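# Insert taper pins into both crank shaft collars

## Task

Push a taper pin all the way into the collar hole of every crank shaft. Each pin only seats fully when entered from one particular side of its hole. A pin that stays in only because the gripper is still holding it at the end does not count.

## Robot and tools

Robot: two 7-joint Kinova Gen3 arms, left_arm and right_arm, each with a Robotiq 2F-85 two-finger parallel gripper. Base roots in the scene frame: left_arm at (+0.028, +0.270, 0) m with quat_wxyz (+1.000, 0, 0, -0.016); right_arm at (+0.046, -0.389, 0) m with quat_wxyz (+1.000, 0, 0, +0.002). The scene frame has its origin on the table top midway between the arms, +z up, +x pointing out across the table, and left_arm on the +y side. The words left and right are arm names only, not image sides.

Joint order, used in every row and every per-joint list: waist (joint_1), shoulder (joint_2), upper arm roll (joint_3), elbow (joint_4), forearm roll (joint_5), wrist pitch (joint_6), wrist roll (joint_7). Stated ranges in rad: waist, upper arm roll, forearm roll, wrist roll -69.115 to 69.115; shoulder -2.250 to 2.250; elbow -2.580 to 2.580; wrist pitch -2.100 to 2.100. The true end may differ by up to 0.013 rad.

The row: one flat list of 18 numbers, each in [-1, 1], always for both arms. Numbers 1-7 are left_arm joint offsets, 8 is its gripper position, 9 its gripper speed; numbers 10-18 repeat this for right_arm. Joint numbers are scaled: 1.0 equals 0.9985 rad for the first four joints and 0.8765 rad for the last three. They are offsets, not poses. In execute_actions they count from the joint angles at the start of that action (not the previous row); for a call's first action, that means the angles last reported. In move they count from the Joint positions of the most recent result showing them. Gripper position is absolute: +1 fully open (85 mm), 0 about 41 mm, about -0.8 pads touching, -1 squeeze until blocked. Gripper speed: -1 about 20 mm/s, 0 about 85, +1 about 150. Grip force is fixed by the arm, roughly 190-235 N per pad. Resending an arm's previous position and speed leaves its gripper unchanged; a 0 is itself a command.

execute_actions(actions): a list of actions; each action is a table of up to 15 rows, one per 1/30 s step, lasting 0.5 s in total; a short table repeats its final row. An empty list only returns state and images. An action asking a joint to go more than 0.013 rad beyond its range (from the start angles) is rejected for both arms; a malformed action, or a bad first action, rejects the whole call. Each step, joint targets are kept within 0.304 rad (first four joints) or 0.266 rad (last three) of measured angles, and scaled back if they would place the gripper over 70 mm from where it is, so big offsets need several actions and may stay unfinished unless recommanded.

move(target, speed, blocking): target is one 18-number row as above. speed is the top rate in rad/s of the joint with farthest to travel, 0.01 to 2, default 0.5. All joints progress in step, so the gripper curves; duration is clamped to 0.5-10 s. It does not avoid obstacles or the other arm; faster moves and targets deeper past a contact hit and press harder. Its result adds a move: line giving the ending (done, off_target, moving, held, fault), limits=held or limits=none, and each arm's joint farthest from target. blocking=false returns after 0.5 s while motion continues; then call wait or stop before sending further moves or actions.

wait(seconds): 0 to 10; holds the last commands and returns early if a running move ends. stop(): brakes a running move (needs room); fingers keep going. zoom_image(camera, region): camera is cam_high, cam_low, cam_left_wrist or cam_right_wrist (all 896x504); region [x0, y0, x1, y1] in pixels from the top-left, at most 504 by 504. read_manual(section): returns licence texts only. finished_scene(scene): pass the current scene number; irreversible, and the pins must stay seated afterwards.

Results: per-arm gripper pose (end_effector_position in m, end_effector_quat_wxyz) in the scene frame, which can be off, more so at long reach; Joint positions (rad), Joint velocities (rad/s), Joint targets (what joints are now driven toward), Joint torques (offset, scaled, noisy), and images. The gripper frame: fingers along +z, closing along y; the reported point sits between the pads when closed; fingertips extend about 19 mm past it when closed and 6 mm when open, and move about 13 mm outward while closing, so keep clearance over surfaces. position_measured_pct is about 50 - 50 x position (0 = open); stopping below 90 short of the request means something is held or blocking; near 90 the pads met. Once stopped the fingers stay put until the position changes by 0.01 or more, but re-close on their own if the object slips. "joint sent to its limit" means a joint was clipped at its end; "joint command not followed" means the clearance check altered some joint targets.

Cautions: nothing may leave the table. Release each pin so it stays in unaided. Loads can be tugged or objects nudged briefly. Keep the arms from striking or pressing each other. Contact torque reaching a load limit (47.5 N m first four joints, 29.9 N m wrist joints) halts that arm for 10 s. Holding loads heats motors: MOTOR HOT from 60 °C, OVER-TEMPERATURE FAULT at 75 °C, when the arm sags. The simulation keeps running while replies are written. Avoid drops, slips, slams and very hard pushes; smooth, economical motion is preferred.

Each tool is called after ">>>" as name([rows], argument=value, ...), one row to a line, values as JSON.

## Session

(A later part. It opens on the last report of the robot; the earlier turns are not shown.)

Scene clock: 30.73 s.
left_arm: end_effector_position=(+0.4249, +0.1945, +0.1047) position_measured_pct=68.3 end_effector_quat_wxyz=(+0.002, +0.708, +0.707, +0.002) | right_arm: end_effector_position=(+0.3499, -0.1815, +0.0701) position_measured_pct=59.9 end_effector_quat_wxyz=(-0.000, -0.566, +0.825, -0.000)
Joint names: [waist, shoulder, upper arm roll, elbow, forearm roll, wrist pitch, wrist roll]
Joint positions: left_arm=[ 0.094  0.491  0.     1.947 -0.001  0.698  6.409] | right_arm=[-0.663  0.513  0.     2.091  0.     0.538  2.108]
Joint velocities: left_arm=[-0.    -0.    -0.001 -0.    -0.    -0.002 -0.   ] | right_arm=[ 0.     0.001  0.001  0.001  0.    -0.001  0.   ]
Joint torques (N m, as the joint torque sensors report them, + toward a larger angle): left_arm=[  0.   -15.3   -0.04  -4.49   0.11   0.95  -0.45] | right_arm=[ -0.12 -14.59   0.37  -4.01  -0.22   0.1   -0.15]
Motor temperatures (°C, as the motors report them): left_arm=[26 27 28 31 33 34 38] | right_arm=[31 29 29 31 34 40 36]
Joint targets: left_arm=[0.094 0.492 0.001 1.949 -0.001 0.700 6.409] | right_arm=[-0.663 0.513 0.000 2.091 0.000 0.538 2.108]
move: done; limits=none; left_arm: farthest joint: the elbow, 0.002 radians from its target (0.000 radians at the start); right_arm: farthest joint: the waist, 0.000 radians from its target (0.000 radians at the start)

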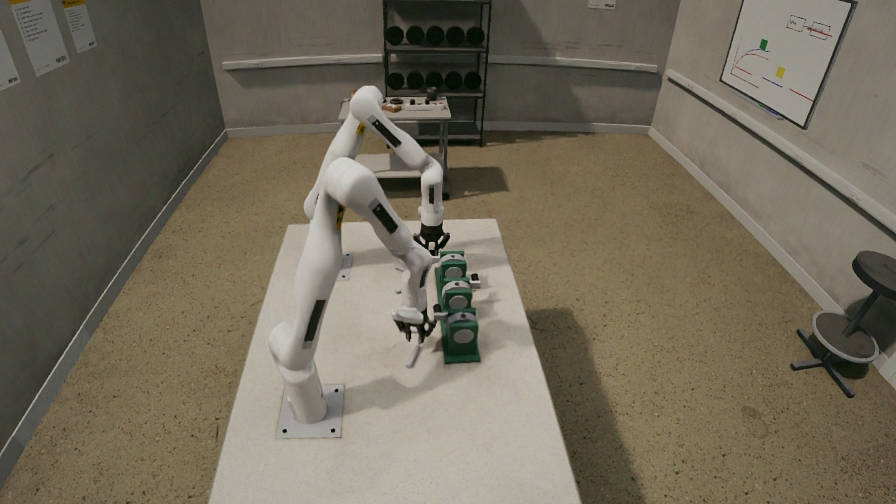

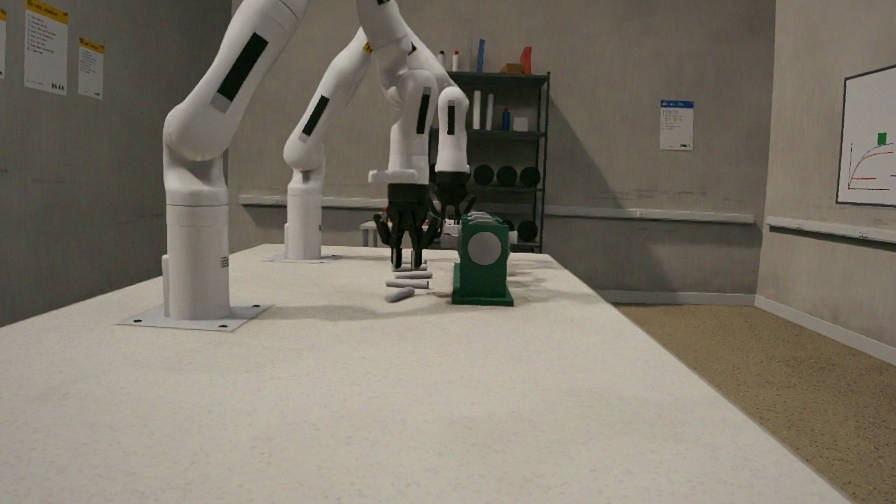

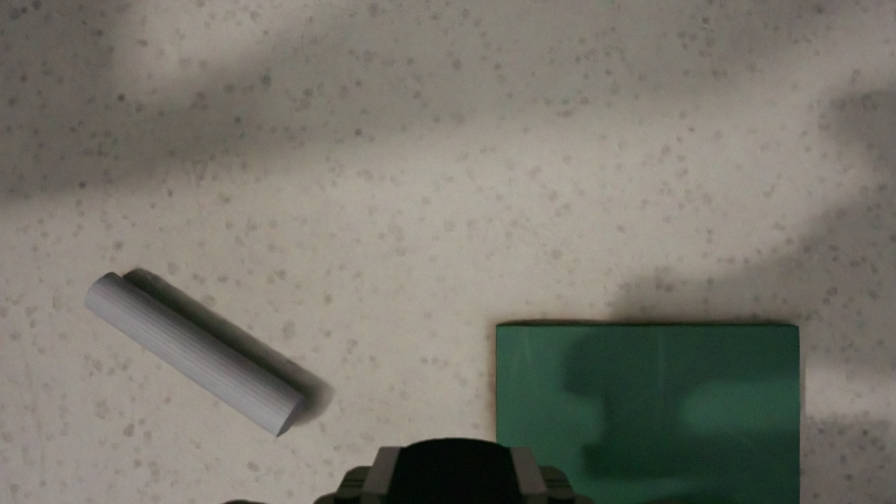

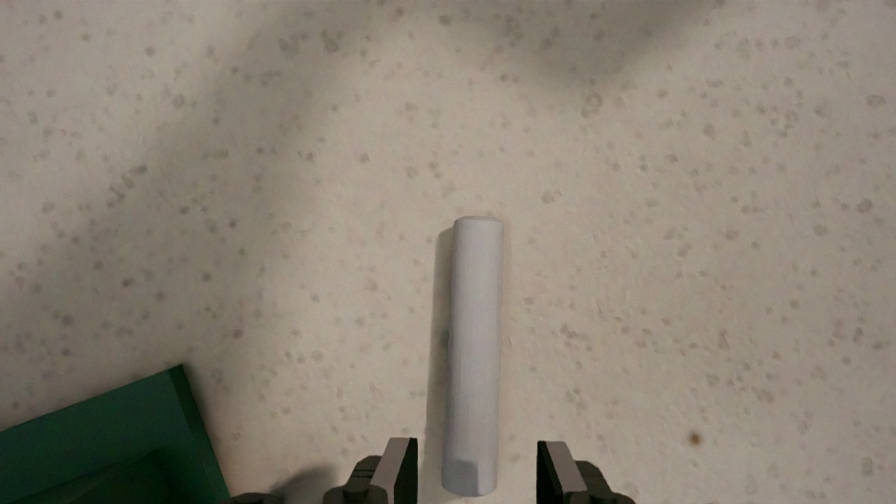

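>>> move(target=[-0.003,-0.049,0,-0.066,0,0.1375,-0.003,-0.42,0,0,0.114,0,0.0297,0,-0.164,0,-0.2,1], speed=0.25)

Scene clock: 32.47 s.
left_arm: end_effector_position=(+0.4328, +0.1946, +0.1383) position_measured_pct=68.3 end_effector_quat_wxyz=(+0.001, +0.708, +0.707, +0.001) | right_arm: end_effector_position=(+0.3500, -0.1814, +0.0241) position_measured_pct=59.9 end_effector_quat_wxyz=(+0.000, -0.566, +0.825, -0.000)
Joint names: [waist, shoulder, upper arm roll, elbow, forearm roll, wrist pitch, wrist roll]
Joint positions: left_arm=[ 0.091  0.445  0.001  1.879 -0.     0.815  6.406] | right_arm=[-0.663  0.626  0.     2.121  0.     0.394  2.108]
Joint velocities: left_arm=[ 0. -0.  0.  0.  0.  0. -0.] | right_arm=[ 0.     0.003 -0.001  0.001 -0.     0.001  0.   ]
Joint torques (N m, as the joint torque sensors report them, + toward a larger angle): left_arm=[  0.1  -18.03  -0.3   -5.23  -0.09   1.91  -0.14] | right_arm=[ -0.39 -15.88   0.72  -2.95   0.33   0.28  -0.26]
Motor temperatures (°C, as the motors report them): left_arm=[26 27 28 31 33 34 38] | right_arm=[31 29 29 31 34 40 36]
Joint targets: left_arm=[0.091 0.443 0.000 1.881 -0.001 0.819 6.406] | right_arm=[-0.663 0.627 0.000 2.121 0.000 0.394 2.108]
move: done; limits=none; left_arm: farthest joint: the wrist pitch, 0.004 radians from its target (0.121 radians at the start); right_arm: farthest joint: the waist, 0.000 radians from its target (0.000 radians at the start)

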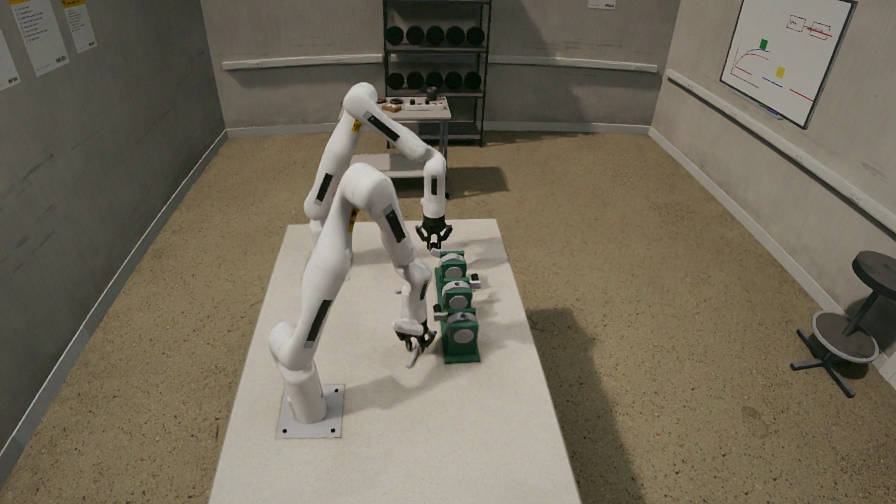

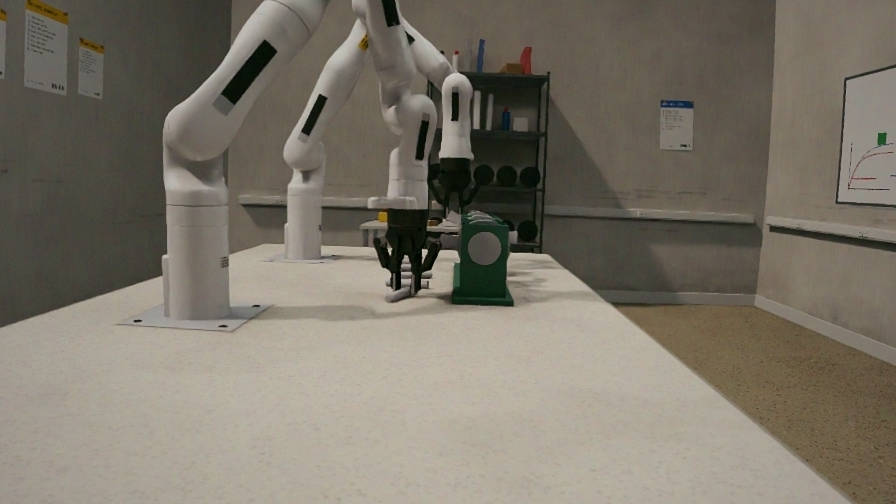

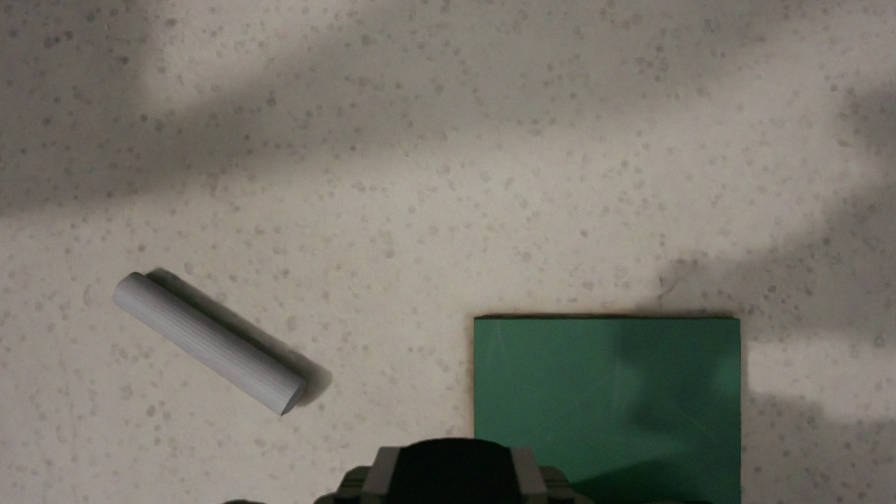

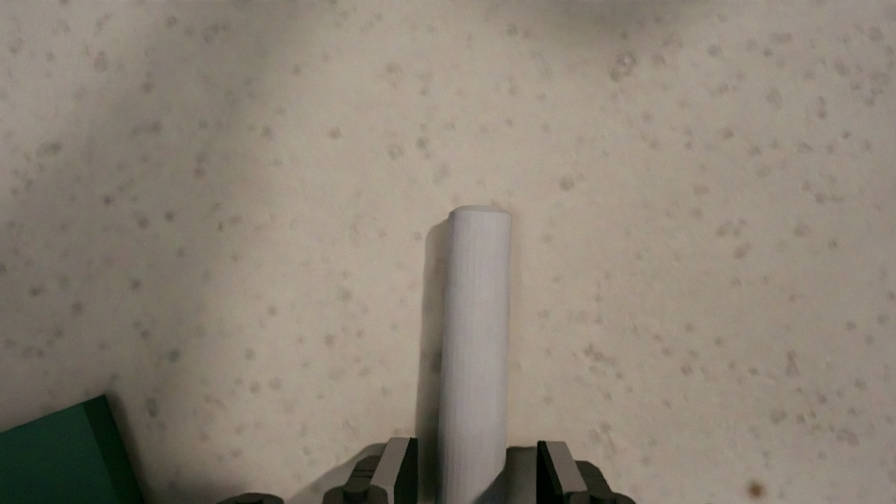

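>>> zoom_image(camera="cam_right_wrist", region=[380,190,580,450])

>>> zoom_image(camera="cam_left_wrist", region=[100,250,340,430])

Region (380, 190, 580, 450) of cam_right_wrist's 896x504 image, scaled by 1.938; it fills the left 388 columns of this view, and the rest is white.

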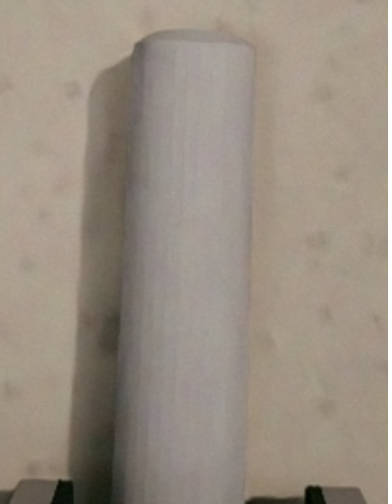

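Region (100, 250, 340, 430) of cam_left_wrist's 896x504 image, scaled by 2.100; it fills the top 378 rows of this view, and the rest is white.

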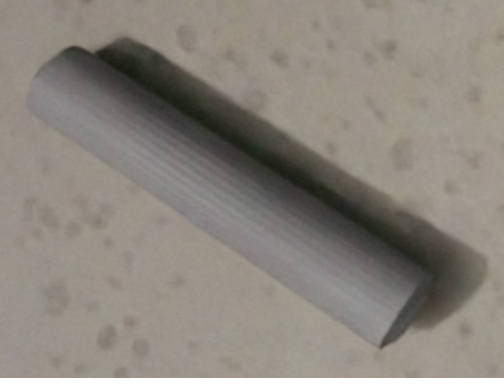

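>>> move(target=[-0.007,0.0043,0,-0.117,0,0.1314,-0.008,-0.42,0,0,0,0,0,0,0,0,-1,1], speed=0.3)

>>> move(target=[-0.0086,0.0557,0,-0.1334,0,0.0885,-0.01,-0.42,0,0,-0.2,0,-0.06,0,0.297,0,-1,1], speed=0.4)

Scene clock: 34.23 s.
left_arm: end_effector_position=(+0.4555, +0.1946, +0.1636) position_measured_pct=68.3 end_effector_quat_wxyz=(-0.001, +0.708, +0.706, -0.001) | right_arm: end_effector_position=(+0.3500, -0.1814, +0.0245) position_measured_pct=77.4 end_effector_quat_wxyz=(+0.000, -0.566, +0.825, -0.000)
Joint names: [waist, shoulder, upper arm roll, elbow, forearm roll, wrist pitch, wrist roll]
Joint positions: left_arm=[ 0.084  0.451  0.001  1.764 -0.     0.931  6.399] | right_arm=[-0.663  0.625  0.001  2.121 -0.     0.394  2.108]
Joint velocities: left_arm=[-0.     0.001 -0.    -0.001  0.     0.001  0.   ] | right_arm=[ 0.    -0.001  0.    -0.001 -0.    -0.001  0.   ]
Joint torques (N m, as the joint torque sensors report them, + toward a larger angle): left_arm=[ -0.15 -18.07  -0.42  -8.72  -0.36  -0.43  -0.13] | right_arm=[ -0.21 -15.33   0.38  -3.4    0.1   -0.01   0.03]
Motor temperatures (°C, as the motors report them): left_arm=[26 27 28 31 33 34 38] | right_arm=[31 29 29 31 34 40 36]
Joint targets: left_arm=[0.084 0.449 0.001 1.762 -0.000 0.930 6.399] | right_arm=[-0.663 0.626 0.000 2.121 0.000 0.394 2.108]
move: done; limits=none; left_arm: farthest joint: the elbow, 0.002 radians from its target (0.117 radians at the start); right_arm: farthest joint: the shoulder, 0.001 radians from its target (0.001 radians at the start)

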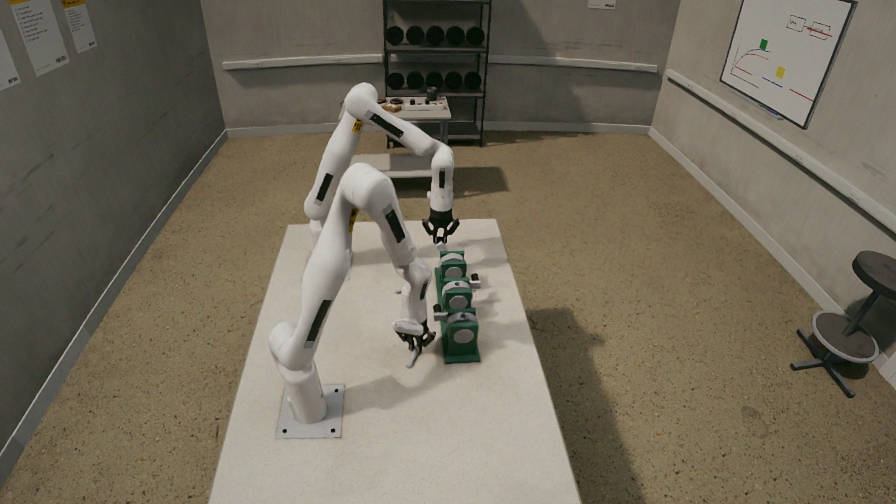

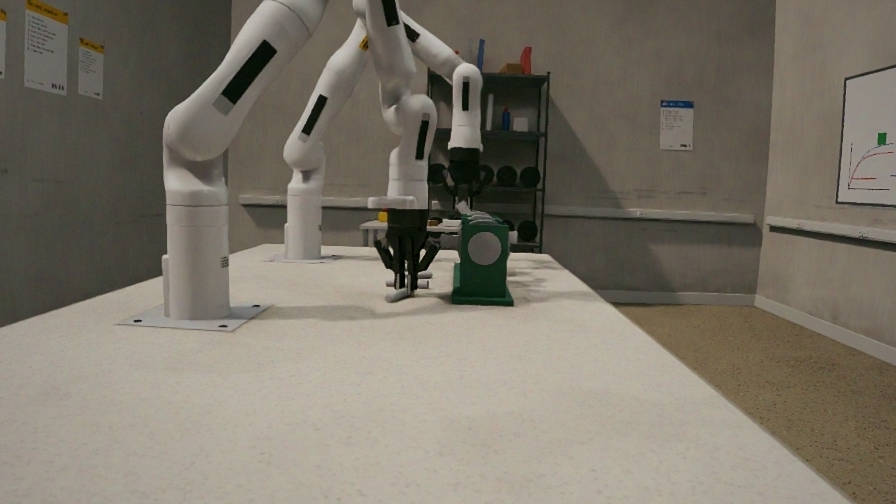

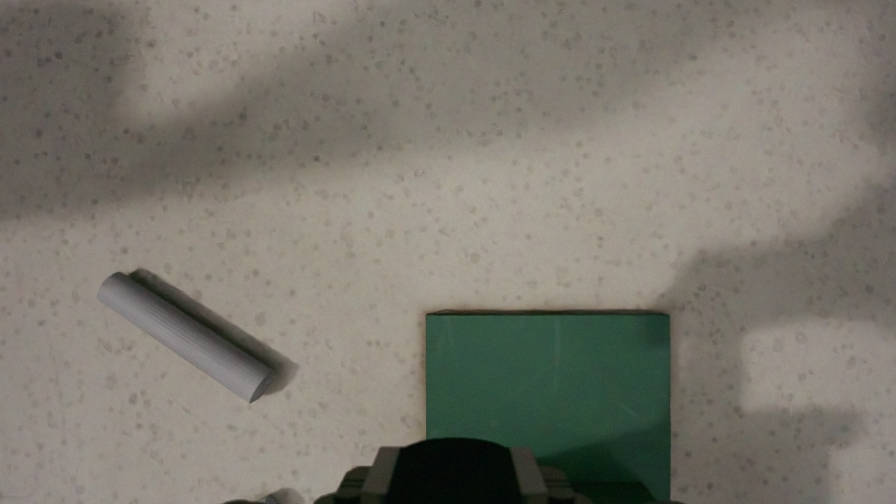

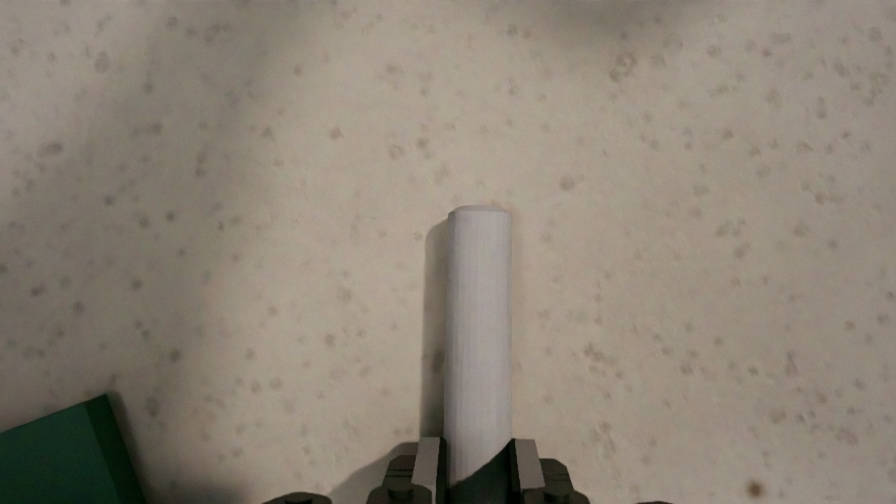

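Scene clock: 35.33 s.
left_arm: end_effector_position=(+0.4912, +0.1945, +0.1756) position_measured_pct=68.3 end_effector_quat_wxyz=(+0.000, +0.708, +0.706, +0.000) | right_arm: end_effector_position=(+0.3481, -0.1828, +0.1073) position_measured_pct=77.4 end_effector_quat_wxyz=(-0.000, -0.566, +0.825, -0.000)
Joint names: [waist, shoulder, upper arm roll, elbow, forearm roll, wrist pitch, wrist roll]
Joint positions: left_arm=[ 0.076  0.501  0.001  1.629 -0.001  1.01   6.39 ] | right_arm=[-0.663  0.426  0.001  2.061 -0.     0.655  2.108]
Joint velocities: left_arm=[ 0.001  0.    -0.001 -0.     0.     0.001  0.   ] | right_arm=[-0.    -0.003  0.    -0.001 -0.    -0.     0.   ]
Joint torques (N m, as the joint torque sensors report them, + toward a larger angle): left_arm=[  0.3  -13.55   0.35  -7.21   0.06  -1.3   -0.35] | right_arm=[ -0.14 -14.97   0.33  -5.5    0.19   0.15   0.03]
Motor temperatures (°C, as the motors report them): left_arm=[26 27 28 31 33 34 38] | right_arm=[31 29 29 31 34 40 36]
Joint targets: left_arm=[0.076 0.506 0.001 1.631 -0.000 1.008 6.390] | right_arm=[-0.663 0.426 0.001 2.061 -0.000 0.655 2.108]
move: done; limits=none; left_arm: farthest joint: the shoulder, 0.005 radians from its target (0.056 radians at the start); right_arm: farthest joint: the shoulder, 0.001 radians from its target (0.200 radians at the start)

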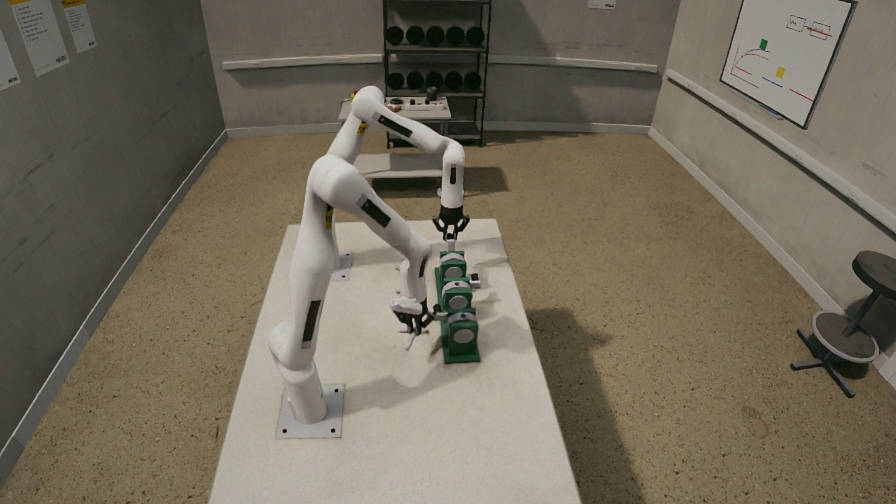

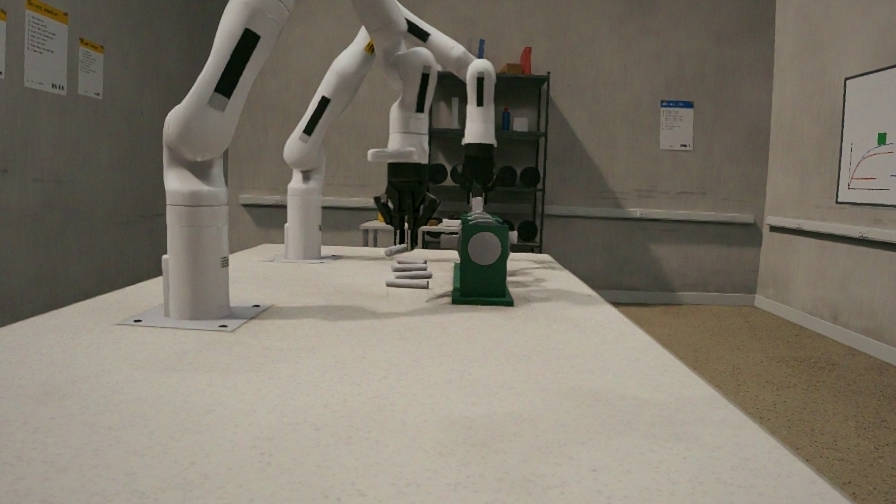

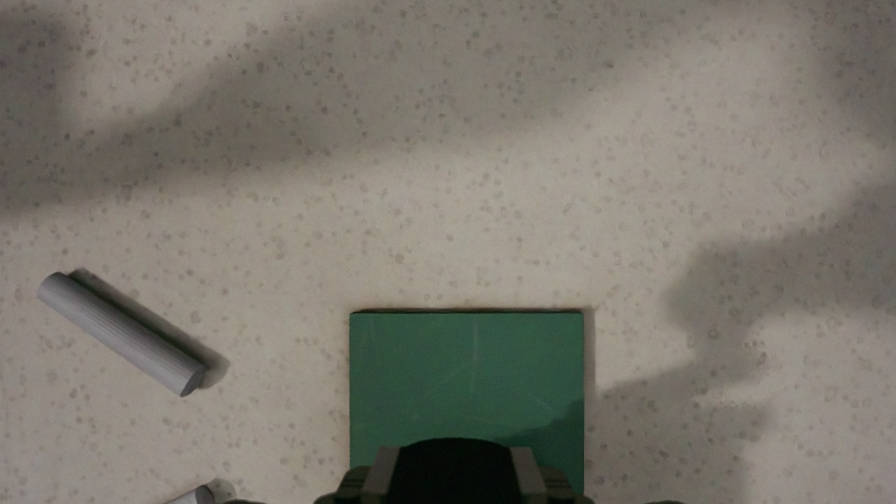

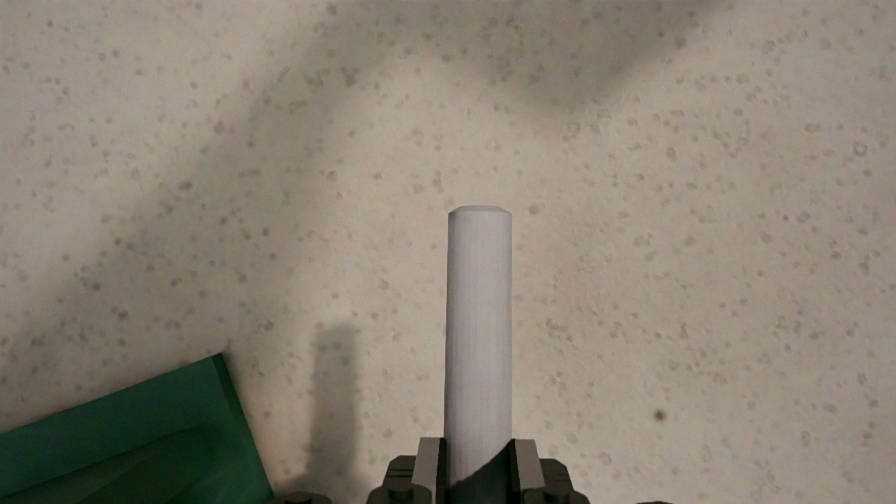

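>>> move(target=[0,0.006,0,-0.014,0,0.009,0,-0.42,0,-0.097,-0.084,0,0.102,0,-0.021,0.6,-1,1], speed=0.8)

>>> move(target=[0,0,0,0,0,0,0,0.1,1,0,0,0,0,0,0,0.5,-1,1], speed=0.9)

>>> zoom_image(camera="cam_low", region=[430,170,530,270])

Scene clock: 37.23 s.
left_arm: end_effector_position=(+0.4936, +0.1945, +0.1760) position_measured_pct=68.3 end_effector_quat_wxyz=(-0.001, +0.708, +0.706, -0.000) | right_arm: end_effector_position=(+0.3000, -0.1803, +0.1170) position_measured_pct=77.4 end_effector_quat_wxyz=(+0.000, +0.791, -0.612, +0.000)
Joint names: [waist, shoulder, upper arm roll, elbow, forearm roll, wrist pitch, wrist roll]
Joint positions: left_arm=[ 0.076  0.508  0.001  1.617 -0.001  1.019  6.39 ] | right_arm=[-0.759  0.342  0.001  2.163 -0.     0.636  2.634]
Joint velocities: left_arm=[ 0.     0.     0.    -0.001  0.    -0.     0.   ] | right_arm=[-0.003 -0.004 -0.001  0.001  0.    -0.    -0.   ]
Joint torques (N m, as the joint torque sensors report them, + toward a larger angle): left_arm=[  0.   -18.05   0.04  -9.42   0.15  -0.82  -0.33] | right_arm=[ -0.08 -13.64   0.2   -4.99   0.16   0.02   0.  ]
Motor temperatures (°C, as the motors report them): left_arm=[26 27 28 31 33 34 38] | right_arm=[31 29 29 31 34 40 36]
Joint targets: left_arm=[0.076 0.507 0.001 1.615 -0.001 1.018 6.390] | right_arm=[-0.760 0.342 0.001 2.163 -0.000 0.636 2.634]
move: done; limits=none; left_arm: farthest joint: the elbow, 0.002 radians from its target (0.014 radians at the start); right_arm: farthest joint: the waist, 0.001 radians from its target (0.097 radians at the start)

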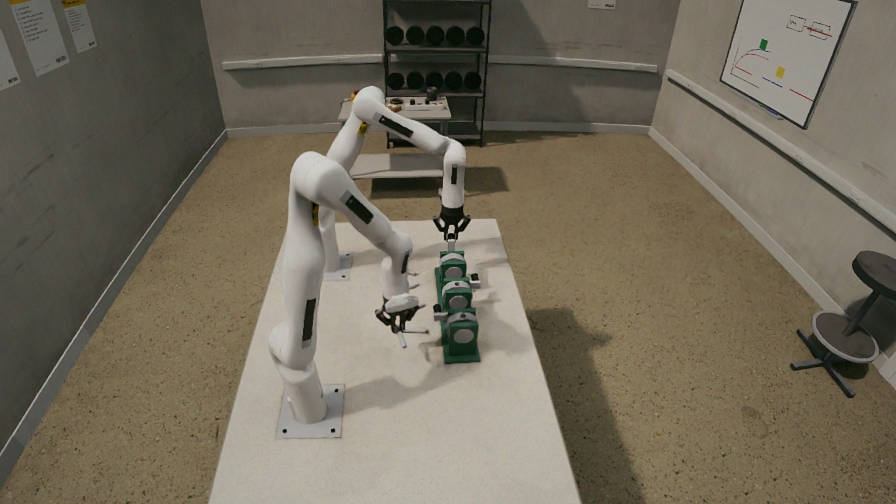

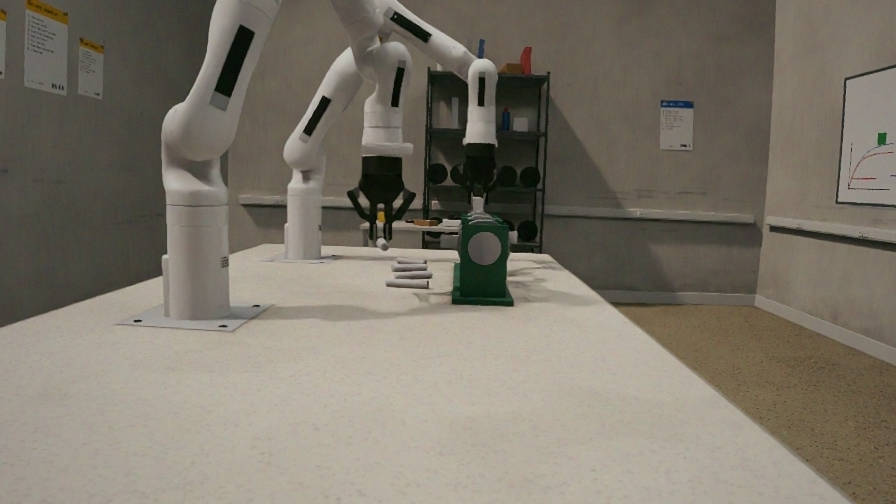

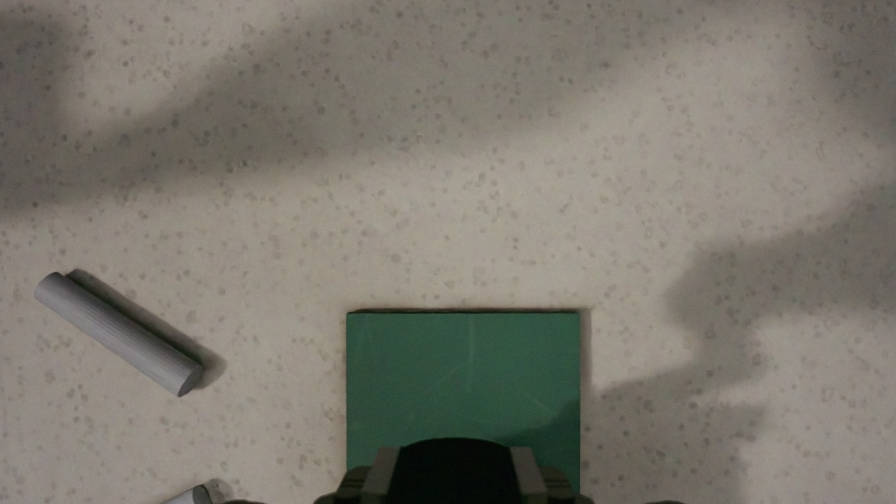

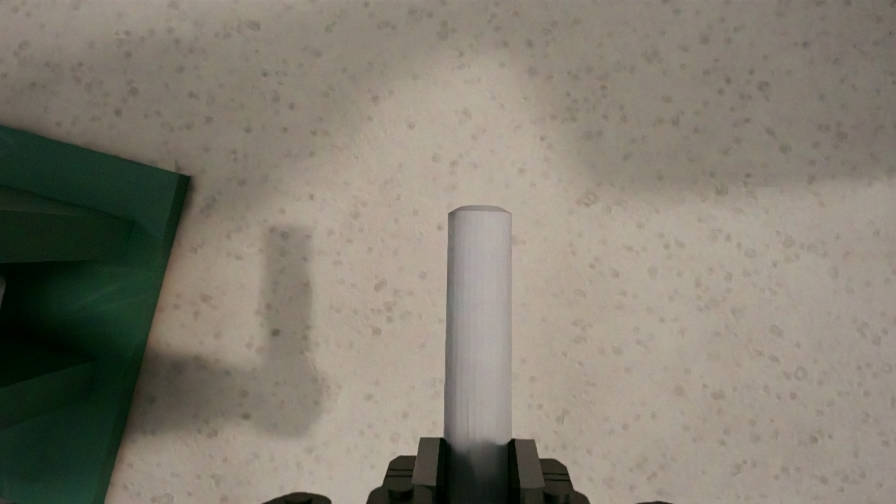

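Scene clock: 38.20 s.
left_arm: end_effector_position=(+0.4936, +0.1945, +0.1760) position_measured_pct=45.2 end_effector_quat_wxyz=(-0.001, +0.708, +0.706, -0.000) | right_arm: end_effector_position=(+0.3000, -0.1803, +0.1170) position_measured_pct=77.4 end_effector_quat_wxyz=(+0.000, +0.905, -0.425, +0.000)
Joint names: [waist, shoulder, upper arm roll, elbow, forearm roll, wrist pitch, wrist roll]
Joint positions: left_arm=[ 0.076  0.508  0.001  1.617 -0.001  1.019  6.39 ] | right_arm=[-0.759  0.342  0.001  2.163 -0.     0.636  3.072]
Joint velocities: left_arm=[-0.     0.    -0.001  0.    -0.    -0.003 -0.   ] | right_arm=[-0.    -0.001 -0.001 -0.001 -0.    -0.001 -0.   ]
Joint torques (N m, as the joint torque sensors report them, + toward a larger angle): left_arm=[  0.07 -18.19   0.04  -7.58  -0.11   0.07  -0.05] | right_arm=[  0.03 -13.14   0.52  -5.68   0.08   0.27  -0.02]
Motor temperatures (°C, as the motors report them): left_arm=[26 27 28 31 33 34 38] | right_arm=[31 29 29 31 34 40 36]
Joint targets: left_arm=[0.076 0.508 0.001 1.617 -0.001 1.019 6.390] | right_arm=[-0.759 0.342 0.001 2.163 -0.000 0.636 3.072]
move: done; limits=none; left_arm: farthest joint: the waist, 0.000 radians from its target (0.000 radians at the start); right_arm: farthest joint: the waist, 0.000 radians from its target (0.000 radians at the start)

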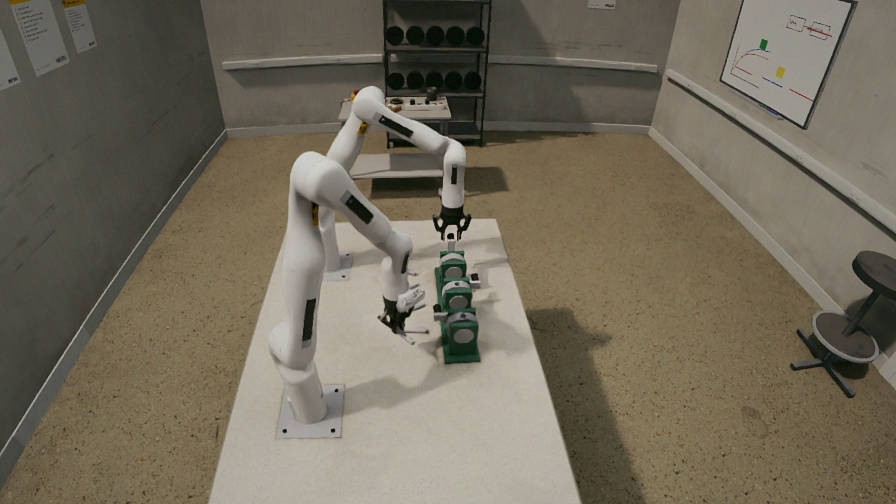

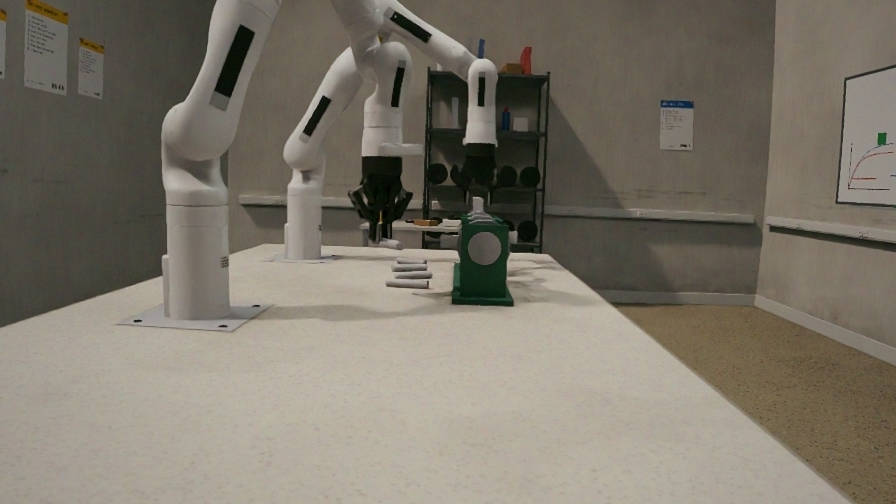

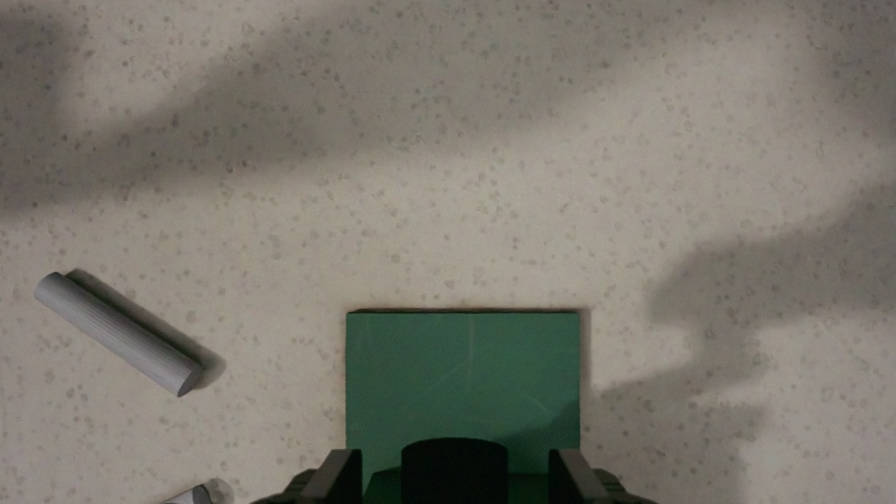

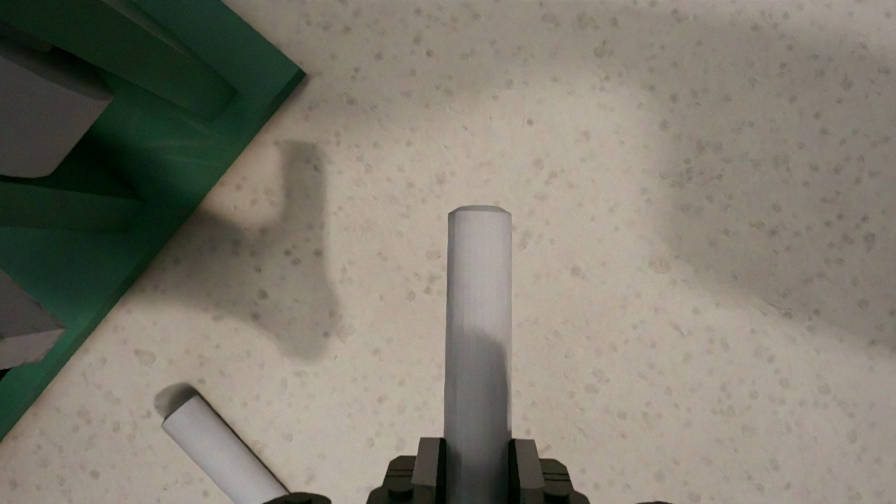

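Region (430, 170, 530, 270) of cam_low's 896x504 image, scaled by 5.040, with more detail than that image has.

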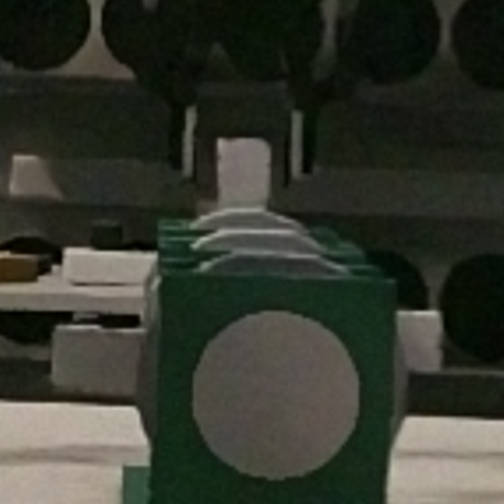

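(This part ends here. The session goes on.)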